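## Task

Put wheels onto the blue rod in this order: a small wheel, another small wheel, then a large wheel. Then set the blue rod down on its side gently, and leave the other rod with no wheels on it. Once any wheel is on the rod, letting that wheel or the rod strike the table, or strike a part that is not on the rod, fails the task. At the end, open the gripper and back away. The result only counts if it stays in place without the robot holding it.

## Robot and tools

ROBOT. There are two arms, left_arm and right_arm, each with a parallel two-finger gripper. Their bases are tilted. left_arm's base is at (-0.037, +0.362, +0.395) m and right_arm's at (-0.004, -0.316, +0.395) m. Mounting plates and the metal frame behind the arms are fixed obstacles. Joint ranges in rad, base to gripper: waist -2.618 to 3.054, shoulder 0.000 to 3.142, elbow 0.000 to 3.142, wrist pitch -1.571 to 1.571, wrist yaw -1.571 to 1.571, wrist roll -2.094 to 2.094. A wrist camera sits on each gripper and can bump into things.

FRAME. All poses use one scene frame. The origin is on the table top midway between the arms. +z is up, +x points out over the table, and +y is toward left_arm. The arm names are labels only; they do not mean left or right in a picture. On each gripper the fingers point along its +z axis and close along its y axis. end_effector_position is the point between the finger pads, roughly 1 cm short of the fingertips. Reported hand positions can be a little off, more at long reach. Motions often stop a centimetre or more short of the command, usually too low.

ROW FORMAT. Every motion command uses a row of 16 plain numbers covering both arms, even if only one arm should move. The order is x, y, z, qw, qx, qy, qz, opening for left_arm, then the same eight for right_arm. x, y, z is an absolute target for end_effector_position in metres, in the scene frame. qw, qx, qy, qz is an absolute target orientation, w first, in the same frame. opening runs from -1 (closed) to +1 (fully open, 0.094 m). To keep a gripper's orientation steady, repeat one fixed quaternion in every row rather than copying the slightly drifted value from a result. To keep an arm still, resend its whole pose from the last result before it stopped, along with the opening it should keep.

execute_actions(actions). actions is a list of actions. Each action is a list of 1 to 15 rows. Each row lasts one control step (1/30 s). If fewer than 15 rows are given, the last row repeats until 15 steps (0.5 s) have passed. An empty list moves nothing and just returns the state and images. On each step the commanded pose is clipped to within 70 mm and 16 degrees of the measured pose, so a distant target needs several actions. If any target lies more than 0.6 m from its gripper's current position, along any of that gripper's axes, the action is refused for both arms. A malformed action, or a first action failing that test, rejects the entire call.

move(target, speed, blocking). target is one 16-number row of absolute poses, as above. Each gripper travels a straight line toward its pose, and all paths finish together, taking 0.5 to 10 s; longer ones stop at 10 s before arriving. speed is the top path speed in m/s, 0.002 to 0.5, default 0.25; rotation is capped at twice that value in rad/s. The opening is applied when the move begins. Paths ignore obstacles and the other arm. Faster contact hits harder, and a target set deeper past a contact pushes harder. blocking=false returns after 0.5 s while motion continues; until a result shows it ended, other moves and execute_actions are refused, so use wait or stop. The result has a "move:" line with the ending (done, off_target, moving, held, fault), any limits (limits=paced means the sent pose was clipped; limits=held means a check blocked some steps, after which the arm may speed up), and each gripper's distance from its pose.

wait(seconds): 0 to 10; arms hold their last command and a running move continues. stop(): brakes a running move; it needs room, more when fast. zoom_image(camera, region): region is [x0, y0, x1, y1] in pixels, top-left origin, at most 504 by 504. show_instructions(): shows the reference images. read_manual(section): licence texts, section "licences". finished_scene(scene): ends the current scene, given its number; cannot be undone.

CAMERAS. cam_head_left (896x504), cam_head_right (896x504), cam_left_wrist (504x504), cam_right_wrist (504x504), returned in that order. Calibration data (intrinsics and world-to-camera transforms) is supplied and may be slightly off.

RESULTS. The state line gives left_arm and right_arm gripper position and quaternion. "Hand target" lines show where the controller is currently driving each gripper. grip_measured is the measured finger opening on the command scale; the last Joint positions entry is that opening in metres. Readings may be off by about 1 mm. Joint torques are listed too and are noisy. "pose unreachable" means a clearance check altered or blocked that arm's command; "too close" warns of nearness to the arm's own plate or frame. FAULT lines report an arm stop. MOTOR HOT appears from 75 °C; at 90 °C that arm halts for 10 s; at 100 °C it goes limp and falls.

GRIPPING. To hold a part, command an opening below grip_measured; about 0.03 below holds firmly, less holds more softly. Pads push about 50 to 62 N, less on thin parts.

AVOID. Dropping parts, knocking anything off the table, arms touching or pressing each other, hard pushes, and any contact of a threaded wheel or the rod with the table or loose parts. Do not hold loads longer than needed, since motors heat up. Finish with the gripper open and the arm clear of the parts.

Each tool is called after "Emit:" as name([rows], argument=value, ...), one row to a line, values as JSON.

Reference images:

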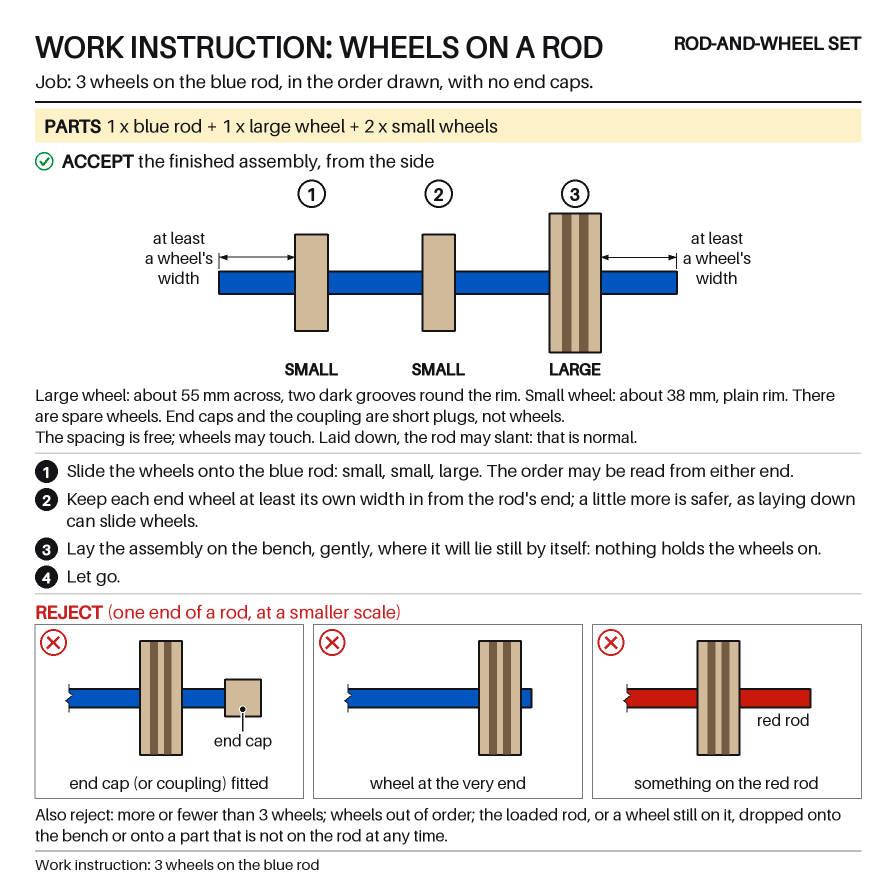

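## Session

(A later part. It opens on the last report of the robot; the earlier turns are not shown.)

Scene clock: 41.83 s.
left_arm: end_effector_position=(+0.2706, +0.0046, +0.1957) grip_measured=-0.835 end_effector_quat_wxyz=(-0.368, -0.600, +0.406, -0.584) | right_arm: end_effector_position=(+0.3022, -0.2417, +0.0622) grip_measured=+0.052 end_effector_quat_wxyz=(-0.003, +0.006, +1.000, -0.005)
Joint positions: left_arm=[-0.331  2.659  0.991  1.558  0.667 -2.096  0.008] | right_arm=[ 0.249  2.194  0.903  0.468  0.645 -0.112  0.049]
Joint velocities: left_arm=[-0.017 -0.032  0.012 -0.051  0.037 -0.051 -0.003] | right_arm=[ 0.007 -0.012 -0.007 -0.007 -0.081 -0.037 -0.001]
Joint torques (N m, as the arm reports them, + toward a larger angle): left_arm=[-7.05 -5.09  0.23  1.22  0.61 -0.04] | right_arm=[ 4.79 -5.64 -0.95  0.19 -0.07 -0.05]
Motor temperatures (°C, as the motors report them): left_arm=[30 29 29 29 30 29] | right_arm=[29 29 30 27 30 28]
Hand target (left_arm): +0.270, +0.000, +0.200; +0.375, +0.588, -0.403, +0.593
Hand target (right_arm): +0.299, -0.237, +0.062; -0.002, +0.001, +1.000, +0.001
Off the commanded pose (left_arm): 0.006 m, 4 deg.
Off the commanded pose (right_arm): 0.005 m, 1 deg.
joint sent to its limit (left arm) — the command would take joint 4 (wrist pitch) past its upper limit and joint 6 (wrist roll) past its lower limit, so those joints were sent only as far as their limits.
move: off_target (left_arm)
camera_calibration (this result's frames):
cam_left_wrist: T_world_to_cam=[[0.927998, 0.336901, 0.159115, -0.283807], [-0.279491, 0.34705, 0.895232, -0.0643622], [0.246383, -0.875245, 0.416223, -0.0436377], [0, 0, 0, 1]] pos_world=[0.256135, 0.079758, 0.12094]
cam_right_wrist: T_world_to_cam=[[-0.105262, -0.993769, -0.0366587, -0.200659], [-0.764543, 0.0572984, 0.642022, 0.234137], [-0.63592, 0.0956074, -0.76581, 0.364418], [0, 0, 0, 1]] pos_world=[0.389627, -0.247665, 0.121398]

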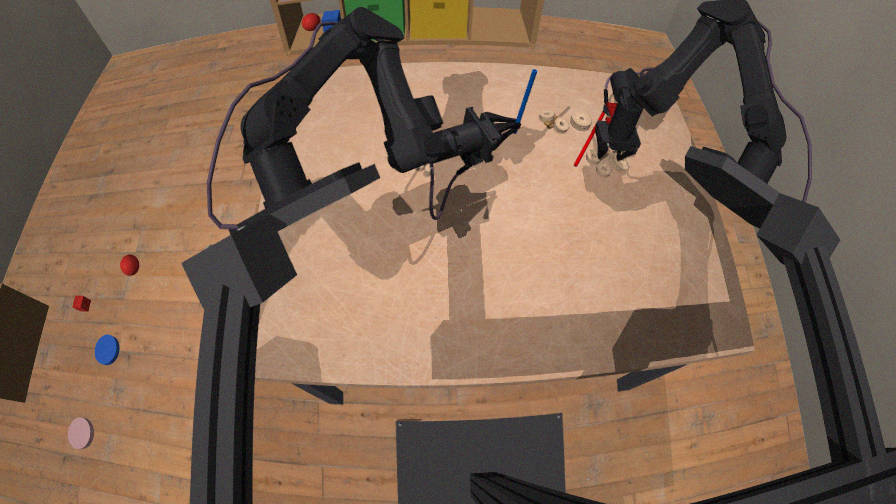

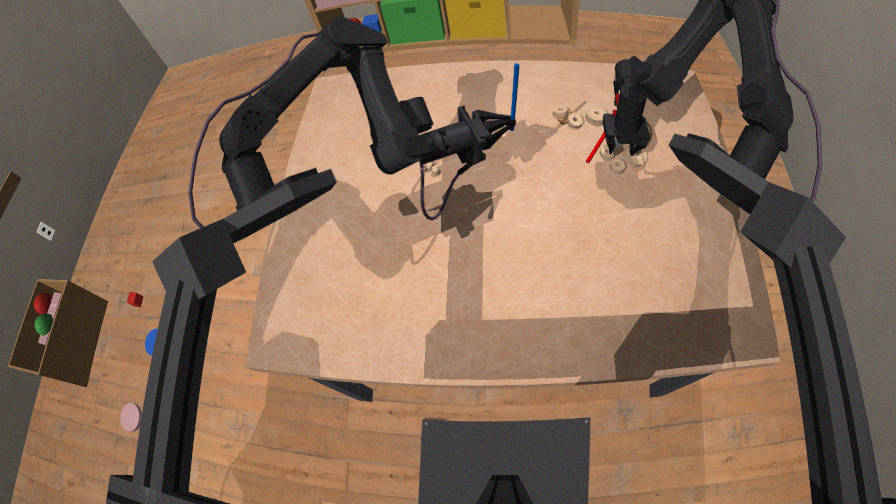

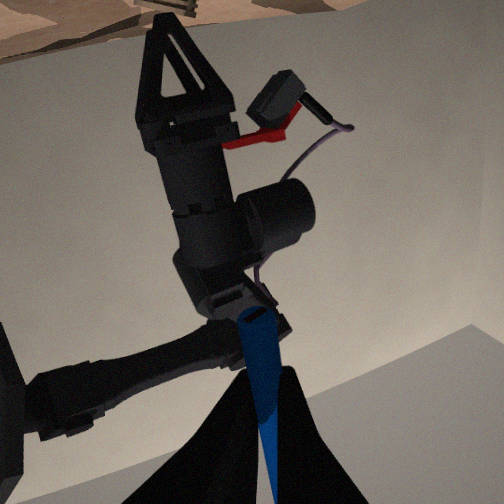

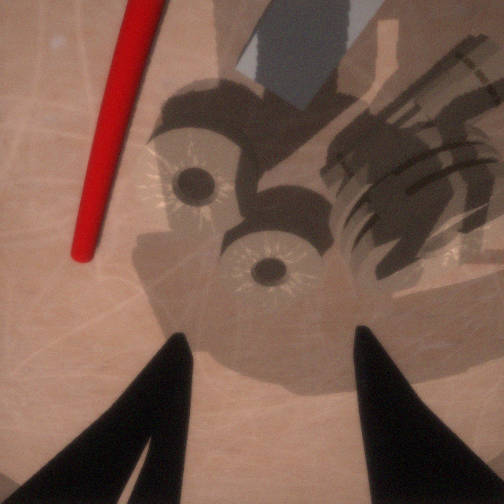

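Emit:
move(target=[0.27,0.0,0.2,0.38,0.596,-0.38,0.596,-0.9, 0.289,-0.236,0.012,0,0,1,0,0.05], speed=0.08)

Emit:
move(target=[0.27,0.0,0.2,0.38,0.596,-0.38,0.596,-0.9, 0.289,-0.236,0.012,0,0,1,0,-0.3])

Emit:
move(target=[0.27,0.0,0.2,0.38,0.596,-0.38,0.596,-0.9, 0.289,-0.2,0.3,0,0,1,0,-0.3])

Emit:
move(target=[0.27,0.0,0.2,0.38,0.596,-0.38,0.596,-0.9, 0.27,-0.0,0.40,0,0,1,0,-0.3])

Scene clock: 43.00 s.
left_arm: end_effector_position=(+0.2712, +0.0059, +0.1941) grip_measured=-0.835 end_effector_quat_wxyz=(-0.367, -0.601, +0.405, -0.583) | right_arm: end_effector_position=(+0.2817, -0.2394, +0.0158) grip_measured=+0.052 end_effector_quat_wxyz=(-0.012, -0.003, +1.000, -0.004)
Joint positions: left_arm=[-0.327  2.659  0.991  1.558  0.667 -2.096  0.008] | right_arm=[ 0.172  2.364  0.979  0.58   0.593 -0.184  0.049]
Joint velocities: left_arm=[-0.002  0.007  0.012  0.037  0.037 -0.022 -0.001] | right_arm=[ 0.002  0.002  0.007  0.037  0.007 -0.051 -0.001]
Joint torques (N m, as the arm reports them, + toward a larger angle): left_arm=[-7.42 -5.12  0.24  1.21  0.6  -0.04] | right_arm=[ 4.95 -5.39  0.3   0.14 -0.1  -0.05]
Motor temperatures (°C, as the motors report them): left_arm=[30 29 29 29 30 29] | right_arm=[29 29 30 27 30 28]
Hand target (left_arm): +0.270, +0.000, +0.200; +0.375, +0.588, -0.403, +0.593
Hand target (right_arm): +0.289, -0.236, +0.013; -0.000, +0.000, +1.000, +0.000
Off the commanded pose (left_arm): 0.008 m, 4 deg.
Off the commanded pose (right_arm): 0.009 m, 2 deg.
joint sent to its limit (left arm) — the command would take joint 4 (wrist pitch) past its upper limit and joint 6 (wrist roll) past its lower limit, so those joints were sent only as far as their limits.
move: off_target (left_arm)
camera_calibration (this result's frames):
cam_left_wrist: T_world_to_cam=[[0.927418, 0.338707, 0.158661, -0.284303], [-0.278921, 0.343669, 0.896713, -0.0637015], [0.249196, -0.875882, 0.413198, -0.0421103], [0, 0, 0, 1]] pos_world=[0.256394, 0.081304, 0.11963]
cam_right_wrist: T_world_to_cam=[[-0.0895079, -0.995323, -0.0363261, -0.207019], [-0.753743, 0.0438519, 0.655704, 0.24171], [-0.651045, 0.0860712, -0.754143, 0.317371], [0, 0, 0, 1]] pos_world=[0.370281, -0.243966, 0.0733328]

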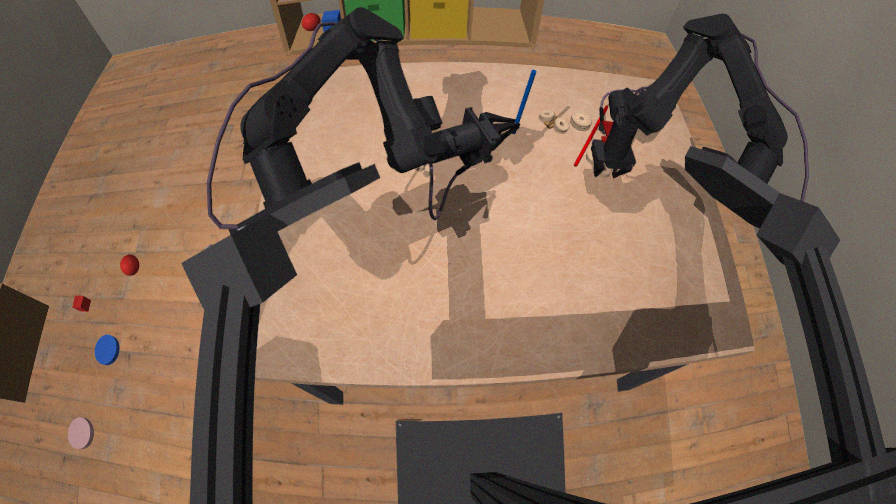

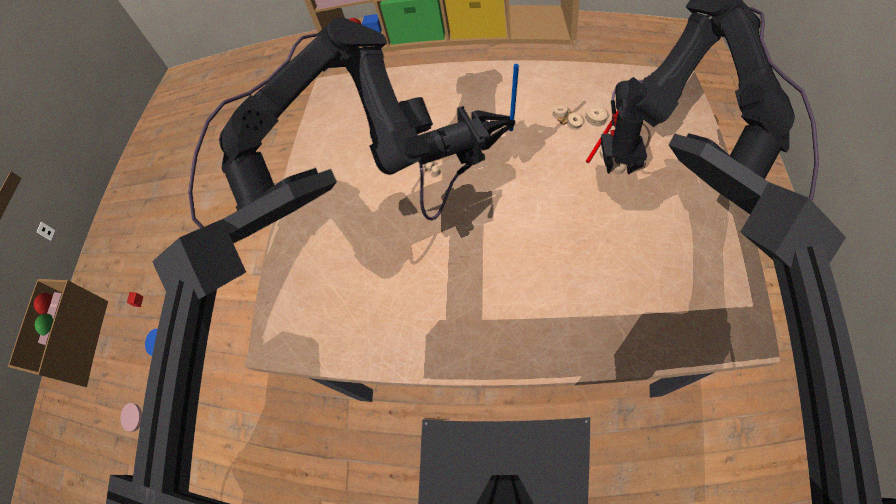

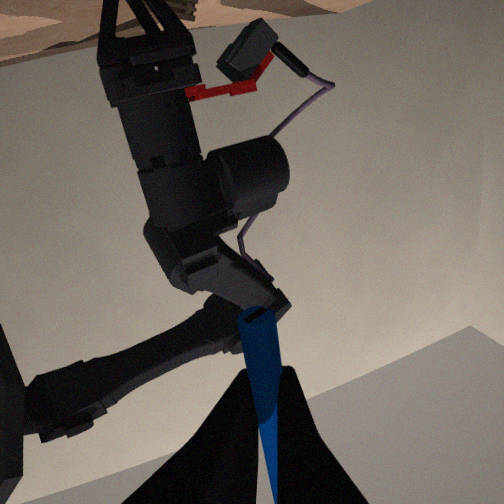

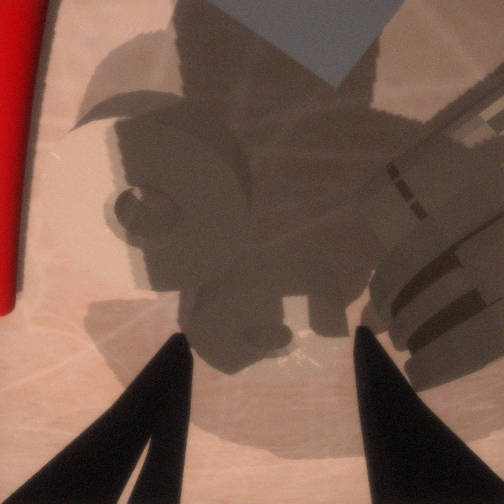

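Scene clock: 43.70 s.
left_arm: end_effector_position=(+0.2717, +0.0073, +0.1926) grip_measured=-0.835 end_effector_quat_wxyz=(+0.366, +0.602, -0.405, +0.582) | right_arm: end_effector_position=(+0.2825, -0.2394, +0.0157) grip_measured=-0.266 end_effector_quat_wxyz=(-0.011, -0.003, +1.000, -0.004)
Joint positions: left_arm=[-0.323  2.659  0.991  1.558  0.668 -2.096  0.008] | right_arm=[ 0.172  2.364  0.979  0.584  0.593 -0.188  0.034]
Joint velocities: left_arm=[-0.007 -0.007  0.002  0.022  0.037 -0.007 -0.001] | right_arm=[ 0.002  0.002 -0.002  0.081 -0.066  0.022 -0.   ]
Joint torques (N m, as the arm reports them, + toward a larger angle): left_arm=[-7.67 -5.11  0.17  1.22  0.62 -0.05] | right_arm=[ 5.02 -4.92  0.57  0.19 -0.12 -0.02]
Motor temperatures (°C, as the motors report them): left_arm=[30 29 29 29 30 29] | right_arm=[29 29 30 27 30 28]
Hand target (left_arm): +0.270, +0.000, +0.200; +0.375, +0.588, -0.403, +0.592
Hand target (right_arm): +0.289, -0.236, +0.012; -0.000, -0.000, +1.000, -0.000
Off the commanded pose (left_arm): 0.011 m, 4 deg.
Off the commanded pose (right_arm): 0.008 m, 1 deg.
joint sent to its limit (left arm) — the command would take joint 4 (wrist pitch) past its upper limit and joint 6 (wrist roll) past its lower limit, so those joints were sent only as far as their limits.
move: off_target (left_arm)
camera_calibration (this result's frames):
cam_left_wrist: T_world_to_cam=[[0.926883, 0.340374, 0.158223, -0.28479], [-0.278381, 0.340611, 0.898047, -0.0630547], [0.251779, -0.87643, 0.41046, -0.0406129], [0, 0, 0, 1]] pos_world=[0.256639, 0.0828177, 0.118356]
cam_right_wrist: T_world_to_cam=[[-0.0876935, -0.995466, -0.0368355, -0.207497], [-0.755934, 0.0424192, 0.653272, 0.242674], [-0.648748, 0.0851329, -0.756227, 0.317065], [0, 0, 0, 1]] pos_world=[0.370945, -0.243843, 0.0735981]

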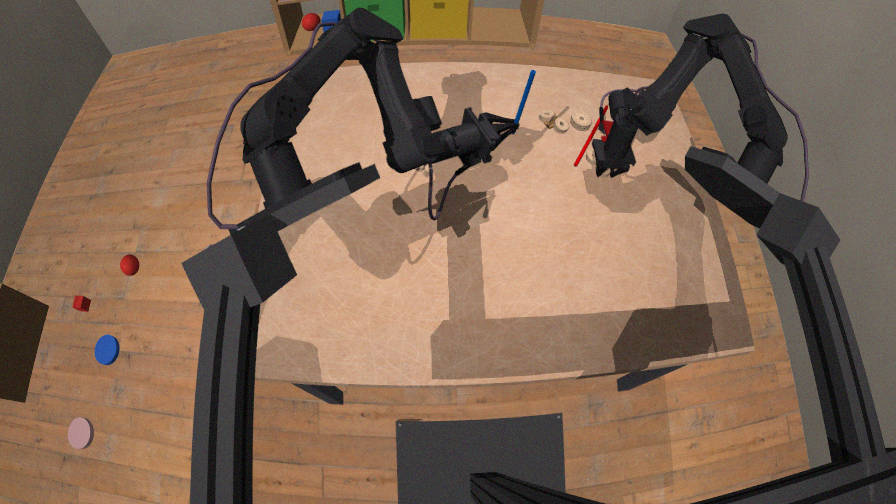

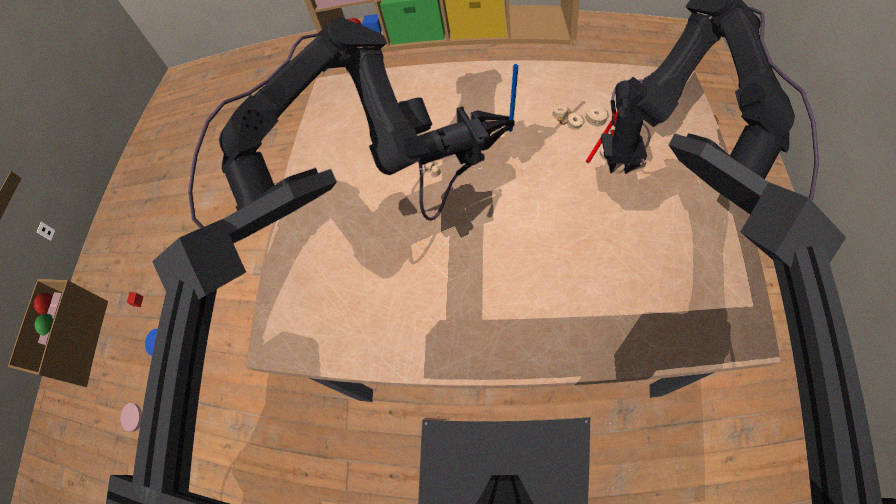

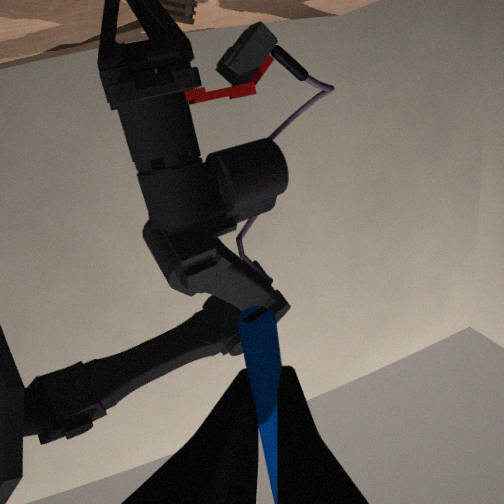

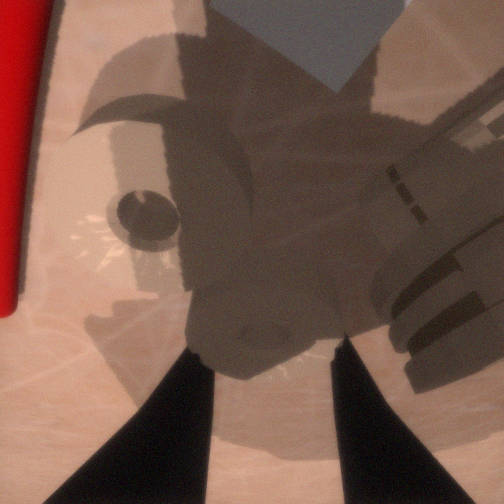

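Scene clock: 45.80 s.
left_arm: end_effector_position=(+0.2722, +0.0086, +0.1911) grip_measured=-0.835 end_effector_quat_wxyz=(+0.364, +0.604, -0.405, +0.582) | right_arm: end_effector_position=(+0.2845, -0.2079, +0.2924) grip_measured=-0.266 end_effector_quat_wxyz=(-0.003, +0.003, +1.000, -0.003)
Joint positions: left_arm=[-0.319  2.659  0.991  1.558  0.668 -2.096  0.008] | right_arm=[ 0.888  1.693  0.856 -0.595  0.936  0.71   0.034]
Joint velocities: left_arm=[ 0.017 -0.002 -0.012 -0.037  0.066  0.022  0.001] | right_arm=[-0.012 -0.032 -0.002 -0.007 -0.051 -0.007  0.001]
Joint torques (N m, as the arm reports them, + toward a larger angle): left_arm=[-8.04 -5.12  0.11  1.22  0.61 -0.05] | right_arm=[ 5.72 -3.32  5.38 -0.29  0.14  0.02]
Motor temperatures (°C, as the motors report them): left_arm=[30 29 29 30 30 29] | right_arm=[29 29 30 27 30 28]
Hand target (left_arm): +0.270, +0.000, +0.200; +0.376, +0.588, -0.403, +0.592
Hand target (right_arm): +0.289, -0.203, +0.297; +0.004, -0.001, +1.000, -0.003
Off the commanded pose (left_arm): 0.013 m, 4 deg.
Off the commanded pose (right_arm): 0.012 m, 1 deg.
joint sent to its limit (left arm) — the command would take joint 4 (wrist pitch) past its upper limit and joint 6 (wrist roll) past its lower limit, so those joints were sent only as far as their limits.
move: off_target (left_arm, right_arm)
camera_calibration (this result's frames):
cam_left_wrist: T_world_to_cam=[[0.926342, 0.342041, 0.157791, -0.285279], [-0.277833, 0.337551, 0.899371, -0.0624032], [0.254359, -0.876965, 0.407718, -0.0391184], [0, 0, 0, 1]] pos_world=[0.256878, 0.0843358, 0.117087]
cam_right_wrist: T_world_to_cam=[[-0.099482, -0.994197, -0.0409427, -0.160908], [-0.765902, 0.0502411, 0.640992, 0.07018], [-0.635215, 0.0951252, -0.766455, 0.526122], [0, 0, 0, 1]] pos_world=[0.371944, -0.213547, 0.351676]

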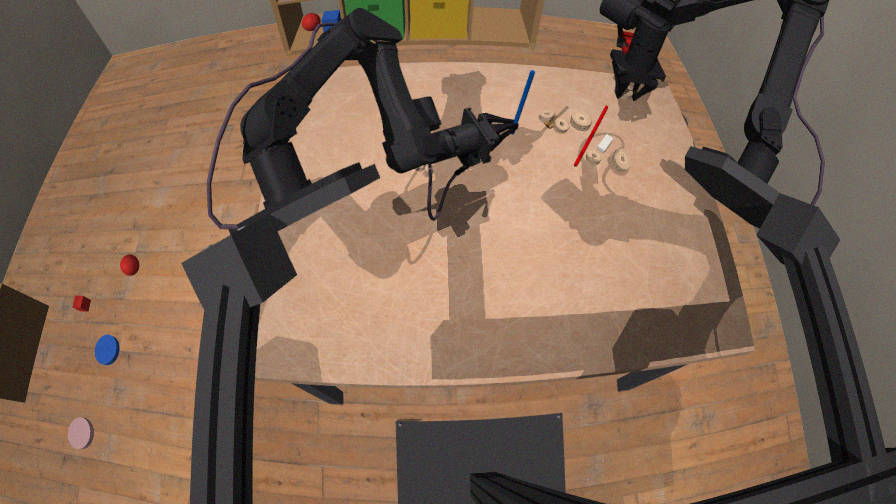

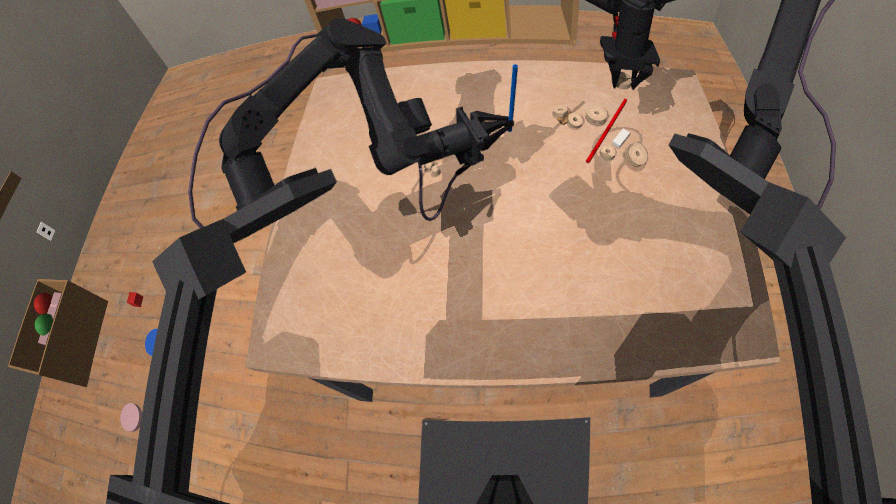

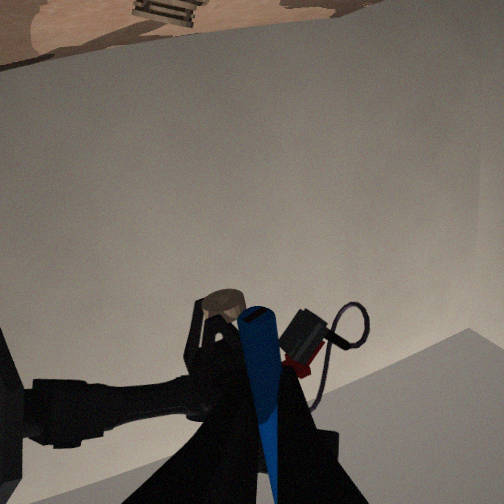

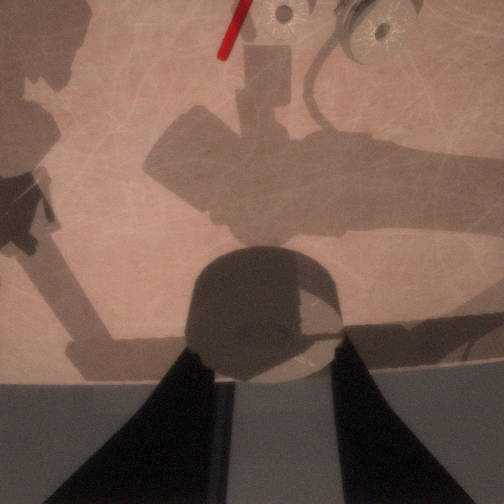

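Scene clock: 47.57 s.
left_arm: end_effector_position=(+0.2726, +0.0097, +0.1899) grip_measured=-0.835 end_effector_quat_wxyz=(+0.363, +0.605, -0.405, +0.581) | right_arm: end_effector_position=(+0.2722, -0.0043, +0.3929) grip_measured=-0.266 end_effector_quat_wxyz=(-0.000, +0.007, +1.000, -0.003)
Joint positions: left_arm=[-0.315  2.659  0.991  1.558  0.669 -2.096  0.008] | right_arm=[ 1.308  2.512  1.886 -1.354  0.881  1.401  0.034]
Joint velocities: left_arm=[-0.002  0.002  0.002 -0.022  0.007 -0.022 -0.001] | right_arm=[ 0.002 -0.012  0.007 -0.037  0.051  0.007 -0.   ]
Joint torques (N m, as the arm reports them, + toward a larger angle): left_arm=[-8.31 -5.13  0.09  1.22  0.61 -0.06] | right_arm=[ 9.65 -5.41  6.59 -0.32 -0.05  0.12]
Motor temperatures (°C, as the motors report them): left_arm=[30 29 29 30 30 29] | right_arm=[29 29 30 27 30 28]
Hand target (left_arm): +0.270, +0.000, +0.200; +0.376, +0.588, -0.403, +0.592
Hand target (right_arm): +0.269, -0.001, +0.400; +0.003, +0.000, +1.000, -0.000
Off the commanded pose (left_arm): 0.014 m, 4 deg.
Off the commanded pose (right_arm): 0.009 m, 1 deg.
joint sent to its limit (left arm) — the command would take joint 4 (wrist pitch) past its upper limit and joint 6 (wrist roll) past its lower limit, so those joints were sent only as far as their limits.
move: off_target (left_arm)
camera_calibration (this result's frames):
cam_left_wrist: T_world_to_cam=[[0.925906, 0.343379, 0.157443, -0.285679], [-0.277386, 0.335105, 0.900423, -0.0618704], [0.256427, -0.87738, 0.405524, -0.0379025], [0, 0, 0, 1]] pos_world=[0.257069, 0.0855743, 0.116058]
cam_right_wrist: T_world_to_cam=[[-0.106858, -0.993469, -0.040005, 0.0460551], [-0.768431, 0.0569865, 0.637391, -0.0118008], [-0.630948, 0.0988515, -0.769502, 0.57604], [0, 0, 0, 1]] pos_world=[0.359305, -0.0105156, 0.452628]

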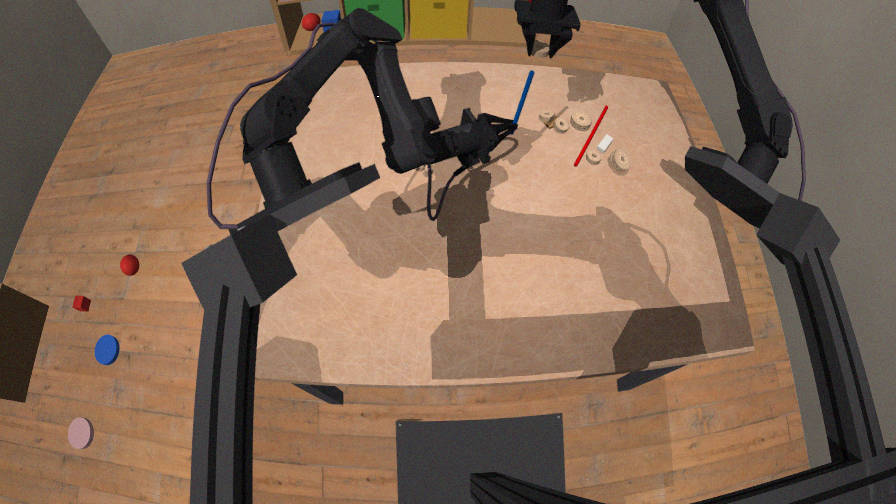

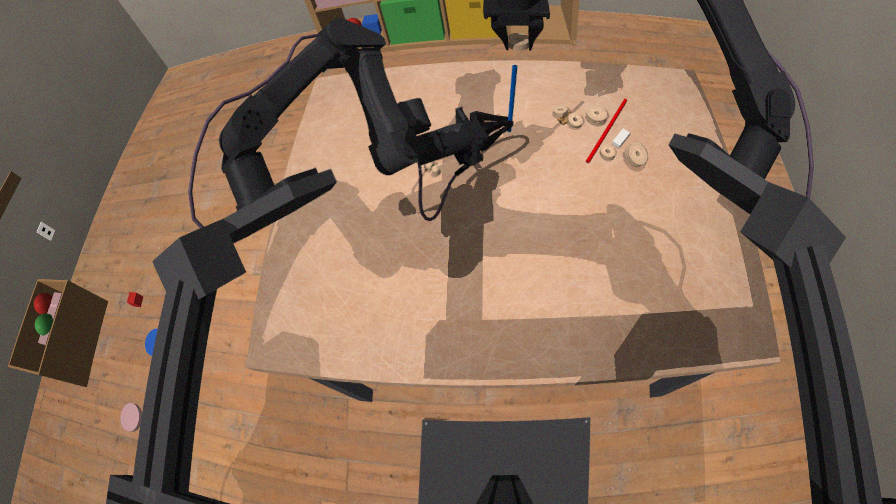

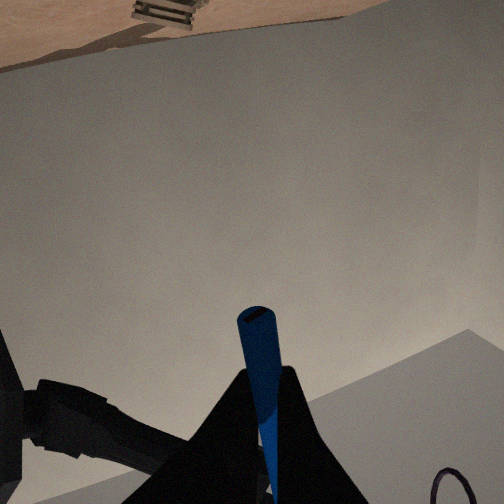

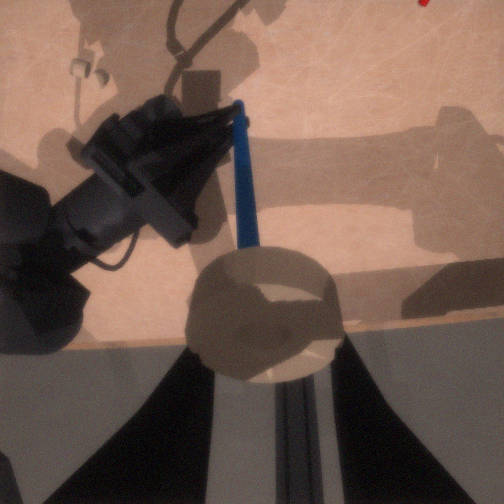

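Emit:
zoom_image(camera="cam_head_left", region=[470, 10, 610, 140])

Emit:
zoom_image(camera="cam_head_right", region=[450, 10, 590, 140])

Region (470, 10, 610, 140) of cam_head_left's 896x504 image, scaled by 3.600, with more detail than that image has; it fills the top 468 rows of this view, and the rest is white.

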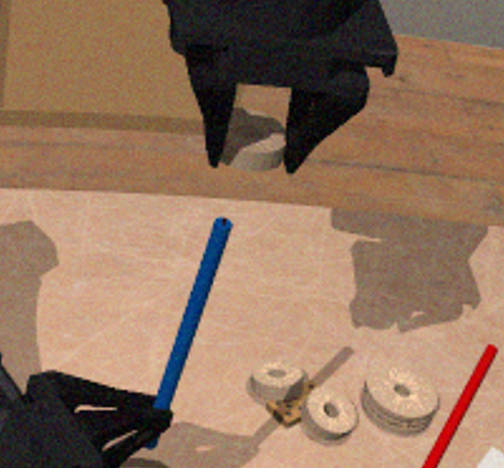

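Region (450, 10, 590, 140) of cam_head_right's 896x504 image, scaled by 3.600, with more detail than that image has; it fills the top 468 rows of this view, and the rest is white.

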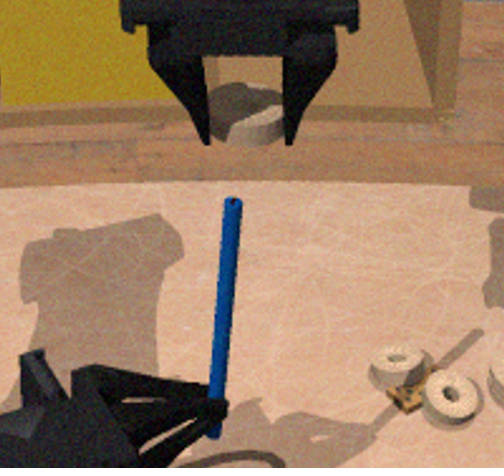

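Emit:
move(target=[0.2726,0.0097,0.19,0.363,0.605,-0.405,0.581,-0.9, 0.27,-0.0,0.372,0,0,1,0,-0.3], speed=0.05)

Emit:
zoom_image(camera="cam_head_left", region=[470, 10, 610, 140])

Emit:
zoom_image(camera="cam_head_right", region=[450, 10, 590, 140])

Scene clock: 48.80 s.
left_arm: end_effector_position=(+0.2742, +0.0120, +0.1863) grip_measured=-0.835 end_effector_quat_wxyz=(+0.358, +0.610, -0.405, +0.579) | right_arm: end_effector_position=(+0.2722, -0.0026, +0.3696) grip_measured=-0.266 end_effector_quat_wxyz=(-0.009, +0.006, +1.000, -0.004)
Joint positions: left_arm=[-0.31   2.659  0.991  1.558  0.658 -2.096  0.008] | right_arm=[ 1.262  2.512  1.836 -1.261  0.881  1.34   0.034]
Joint velocities: left_arm=[-0.027  0.002 -0.002  0.051  0.007 -0.037 -0.001] | right_arm=[-0.012 -0.002 -0.012 -0.022 -0.022 -0.022  0.   ]
Joint torques (N m, as the arm reports them, + toward a larger angle): left_arm=[-7.01 -6.04 -1.41  1.14  0.48 -0.01] | right_arm=[ 9.21 -6.51  3.22  0.05  0.05 -0.01]
Motor temperatures (°C, as the motors report them): left_arm=[30 29 29 30 30 29] | right_arm=[29 29 30 27 30 28]
Hand target (left_arm): +0.273, +0.010, +0.190; +0.363, +0.605, -0.405, +0.581
Hand target (right_arm): +0.270, -0.000, +0.372; -0.000, +0.000, +1.000, -0.000
Off the commanded pose (left_arm): 0.005 m, 1 deg.
Off the commanded pose (right_arm): 0.004 m, 1 deg.
move: done
camera_calibration (this result's frames):
cam_left_wrist: T_world_to_cam=[[0.923723, 0.34956, 0.156663, -0.286666], [-0.27536, 0.321629, 0.905942, -0.060398], [0.266294, -0.879979, 0.393351, -0.0352579], [0, 0, 0, 1]] pos_world=[0.257558, 0.0886065, 0.113496]
cam_right_wrist: T_world_to_cam=[[-0.105976, -0.993694, -0.0366386, 0.0452678], [-0.75677, 0.0566969, 0.651218, -0.00532331], [-0.645034, 0.0967402, -0.758006, 0.557456], [0, 0, 0, 1]] pos_world=[0.360347, -0.00864437, 0.42768]

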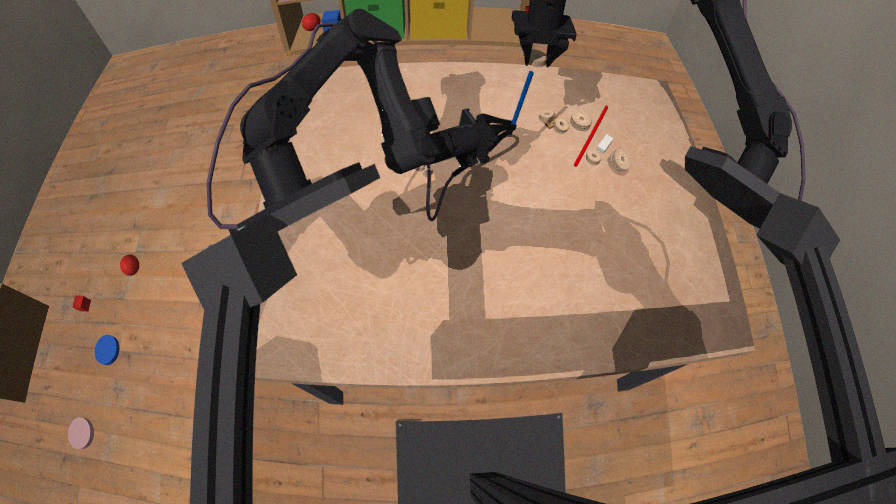

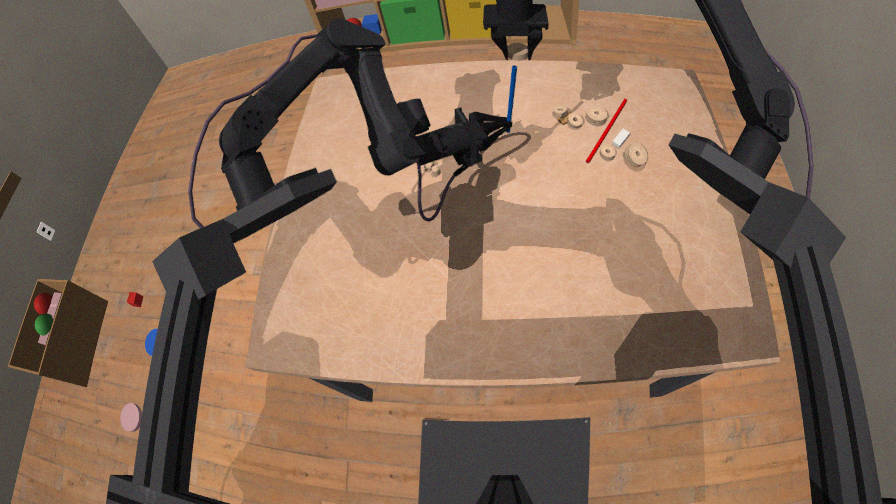

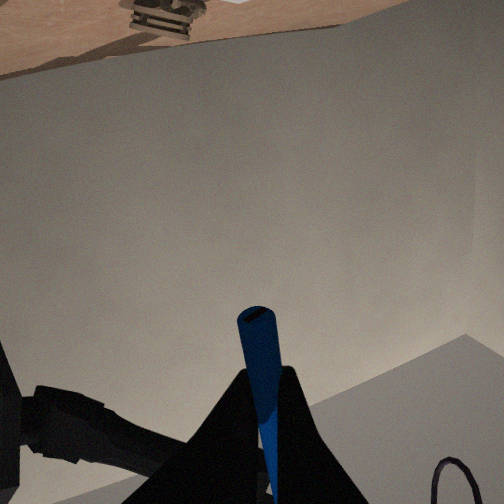

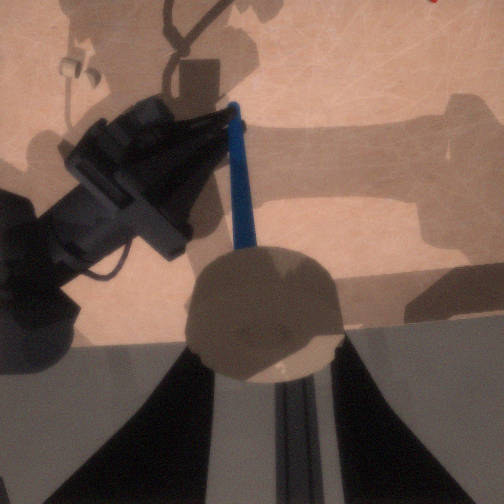

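Region (470, 10, 610, 140) of cam_head_left's 896x504 image, scaled by 3.600, with more detail than that image has; it fills the top 468 rows of this view, and the rest is white.

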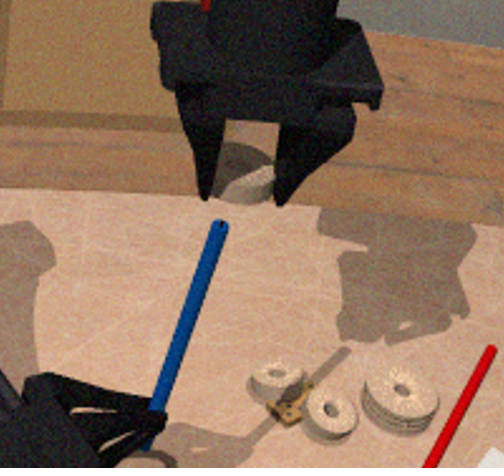

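Region (450, 10, 590, 140) of cam_head_right's 896x504 image, scaled by 3.600, with more detail than that image has; it fills the top 468 rows of this view, and the rest is white.

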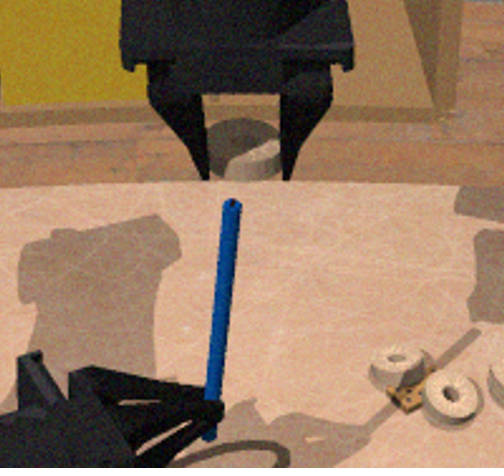

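Emit:
execute_actions([
  [[0.2726,0.0097,0.19,0.363,0.605,-0.405,0.581,-0.9, 0.225,0.0,0.372,0,0,1,0,-0.3]],
  [[0.2726,0.0097,0.19,0.363,0.605,-0.405,0.581,-0.9, 0.225,0.0,0.372,0,0,1,0,-0.3]],
])

Emit:
execute_actions([
  [[0.2726,0.0097,0.19,0.363,0.605,-0.405,0.581,-0.9, 0.225,0.0,0.42,0,0,1,0,-0.3]],
  [[0.2726,0.0097,0.19,0.363,0.605,-0.405,0.581,-0.9, 0.225,0.0,0.42,0,0,1,0,-0.3]],
])

Scene clock: 50.10 s.
left_arm: end_effector_position=(+0.2742, +0.0120, +0.1863) grip_measured=-0.835 end_effector_quat_wxyz=(+0.358, +0.610, -0.405, +0.579) | right_arm: end_effector_position=(+0.2255, -0.0065, +0.3633) grip_measured=-0.266 end_effector_quat_wxyz=(-0.008, -0.005, +1.000, -0.014)
Joint positions: left_arm=[-0.31   2.659  0.991  1.558  0.658 -2.096  0.008] | right_arm=[ 1.32   2.517  1.685 -1.195  0.866  1.423  0.034]
Joint velocities: left_arm=[-0.007  0.007 -0.022  0.037  0.051 -0.022 -0.   ] | right_arm=[-0.007 -0.002 -0.017 -0.007  0.022 -0.037 -0.001]
Joint torques (N m, as the arm reports them, + toward a larger angle): left_arm=[-7.04 -6.   -1.37  1.14  0.48 -0.01] | right_arm=[ 9.63 -6.62  4.87 -0.02 -0.01  0.04]
Motor temperatures (°C, as the motors report them): left_arm=[30 29 29 30 30 29] | right_arm=[30 29 30 27 30 28]
Hand target (left_arm): +0.273, +0.010, +0.190; +0.363, +0.605, -0.405, +0.581
Hand target (right_arm): +0.225, -0.000, +0.372; +0.000, +0.000, +1.000, -0.000
Off the commanded pose (left_arm): 0.005 m, 1 deg.
Off the commanded pose (right_arm): 0.011 m, 2 deg.
camera_calibration (this result's frames):
cam_left_wrist: T_world_to_cam=[[0.923723, 0.34956, 0.156663, -0.286666], [-0.27536, 0.321629, 0.905942, -0.060398], [0.266294, -0.879979, 0.393351, -0.0352579], [0, 0, 0, 1]] pos_world=[0.257558, 0.0886065, 0.113496]
cam_right_wrist: T_world_to_cam=[[-0.0845075, -0.996264, -0.0177819, 0.0244888], [-0.760291, 0.0529357, 0.647422, -0.0342061], [-0.644062, 0.0682314, -0.761925, 0.523973], [0, 0, 0, 1]] pos_world=[0.313534, -0.0095434, 0.421809]

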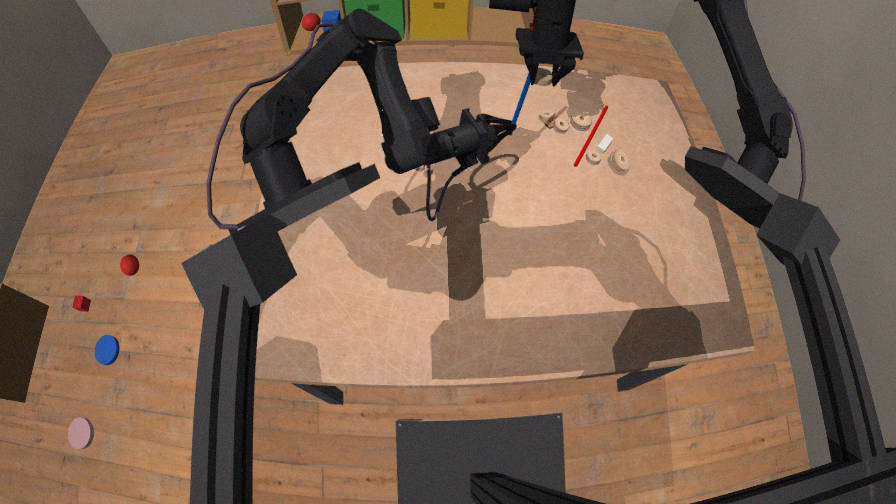

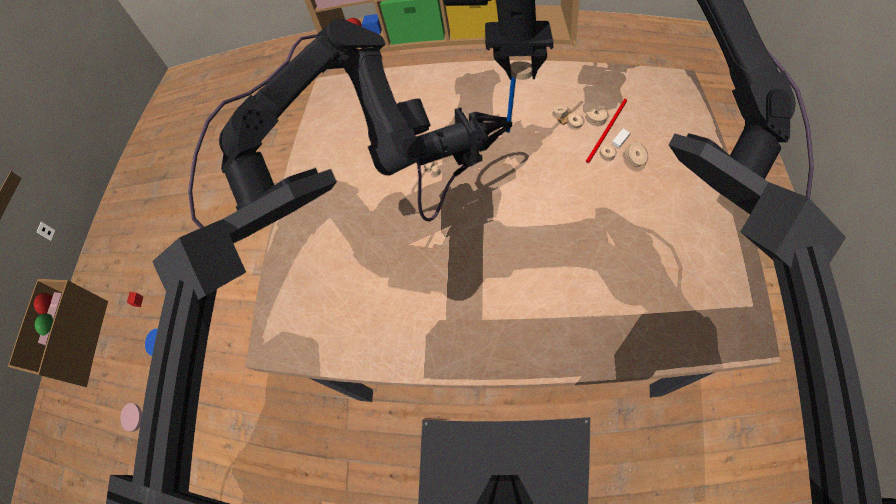

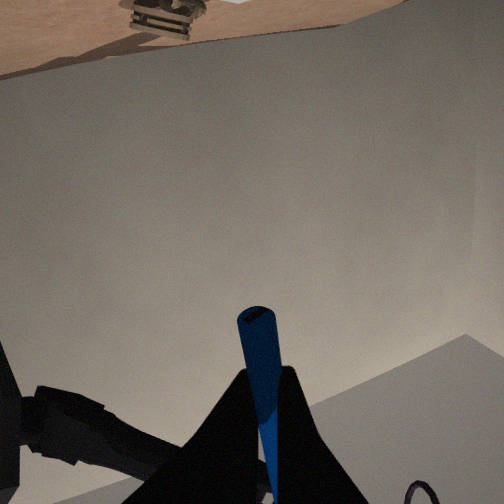

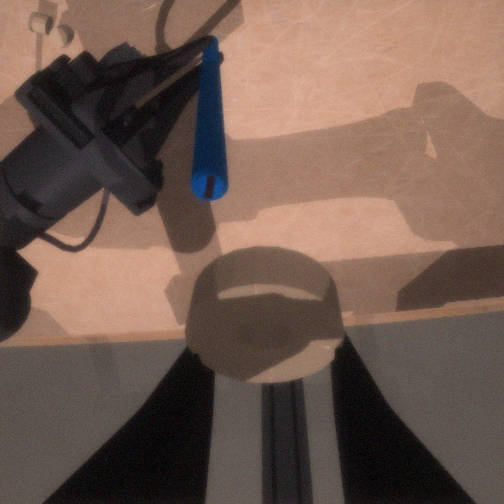

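Scene clock: 51.10 s.
left_arm: end_effector_position=(+0.2742, +0.0120, +0.1863) grip_measured=-0.835 end_effector_quat_wxyz=(+0.358, +0.610, -0.405, +0.579) | right_arm: end_effector_position=(+0.2270, -0.0019, +0.4154) grip_measured=-0.266 end_effector_quat_wxyz=(-0.001, +0.005, +1.000, +0.000)
Joint positions: left_arm=[-0.31   2.659  0.991  1.558  0.658 -2.096  0.008] | right_arm=[ 1.415  2.523  1.827 -1.384  0.831  1.536  0.034]
Joint velocities: left_arm=[-0.007  0.017 -0.002 -0.051  0.022  0.022  0.   ] | right_arm=[-0.007  0.007 -0.002 -0.022 -0.037  0.037  0.   ]
Joint torques (N m, as the arm reports them, + toward a larger angle): left_arm=[-7.02 -6.07 -1.41  1.14  0.48 -0.01] | right_arm=[ 8.83 -5.54  6.4  -0.32 -0.05  0.06]
Motor temperatures (°C, as the motors report them): left_arm=[30 29 29 30 30 29] | right_arm=[30 29 30 27 30 28]
Hand target (left_arm): +0.273, +0.010, +0.190; +0.363, +0.605, -0.405, +0.581
Hand target (right_arm): +0.225, -0.000, +0.420; -0.000, -0.000, +1.000, +0.000
Off the commanded pose (left_arm): 0.005 m, 1 deg.
Off the commanded pose (right_arm): 0.005 m, 1 deg.
camera_calibration (this result's frames):
cam_left_wrist: T_world_to_cam=[[0.923723, 0.34956, 0.156663, -0.286666], [-0.27536, 0.321629, 0.905942, -0.060398], [0.266294, -0.879979, 0.393351, -0.0352579], [0, 0, 0, 1]] pos_world=[0.257558, 0.0886065, 0.113496]
cam_right_wrist: T_world_to_cam=[[-0.102887, -0.993606, -0.046481, 0.0462963], [-0.767227, 0.0495315, 0.63946, -0.0621917], [-0.633069, 0.101453, -0.767418, 0.564165], [0, 0, 0, 1]] pos_world=[0.314204, -0.00815575, 0.474872]

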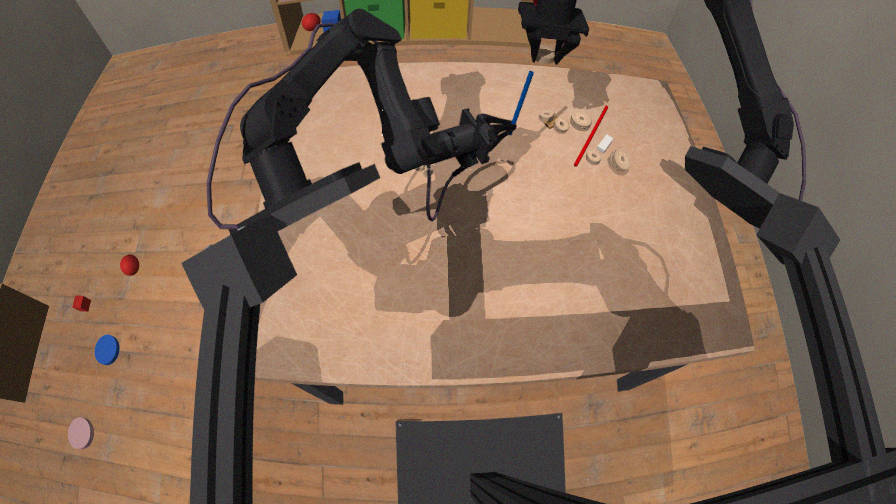

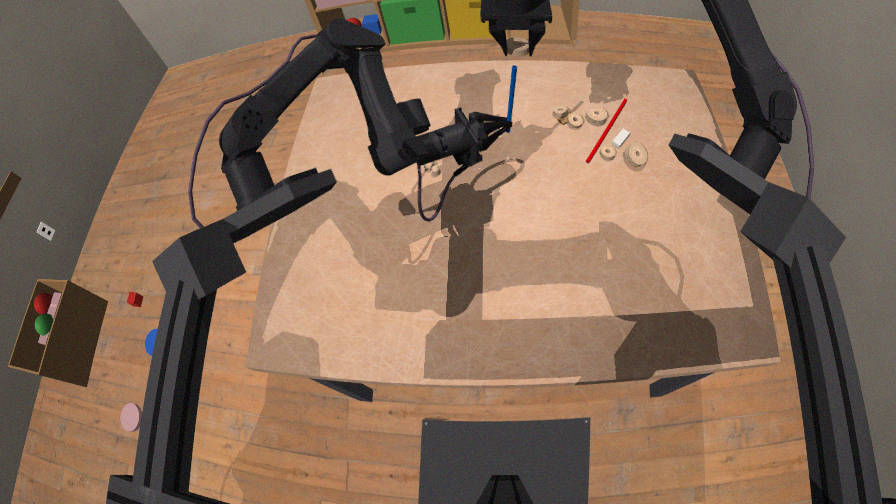

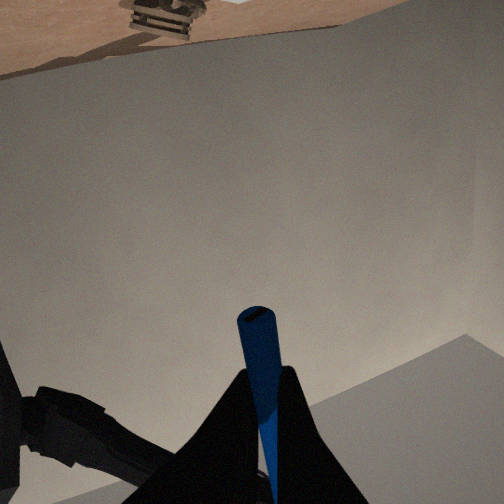

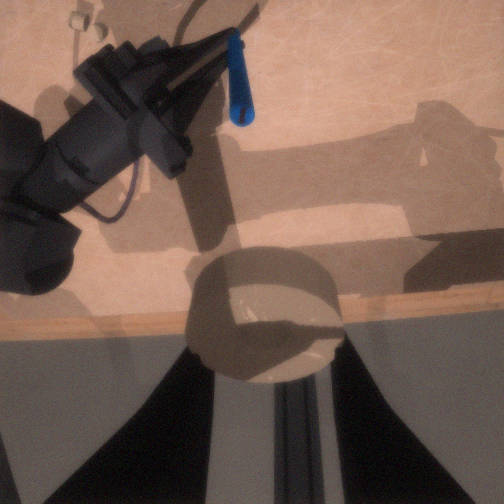

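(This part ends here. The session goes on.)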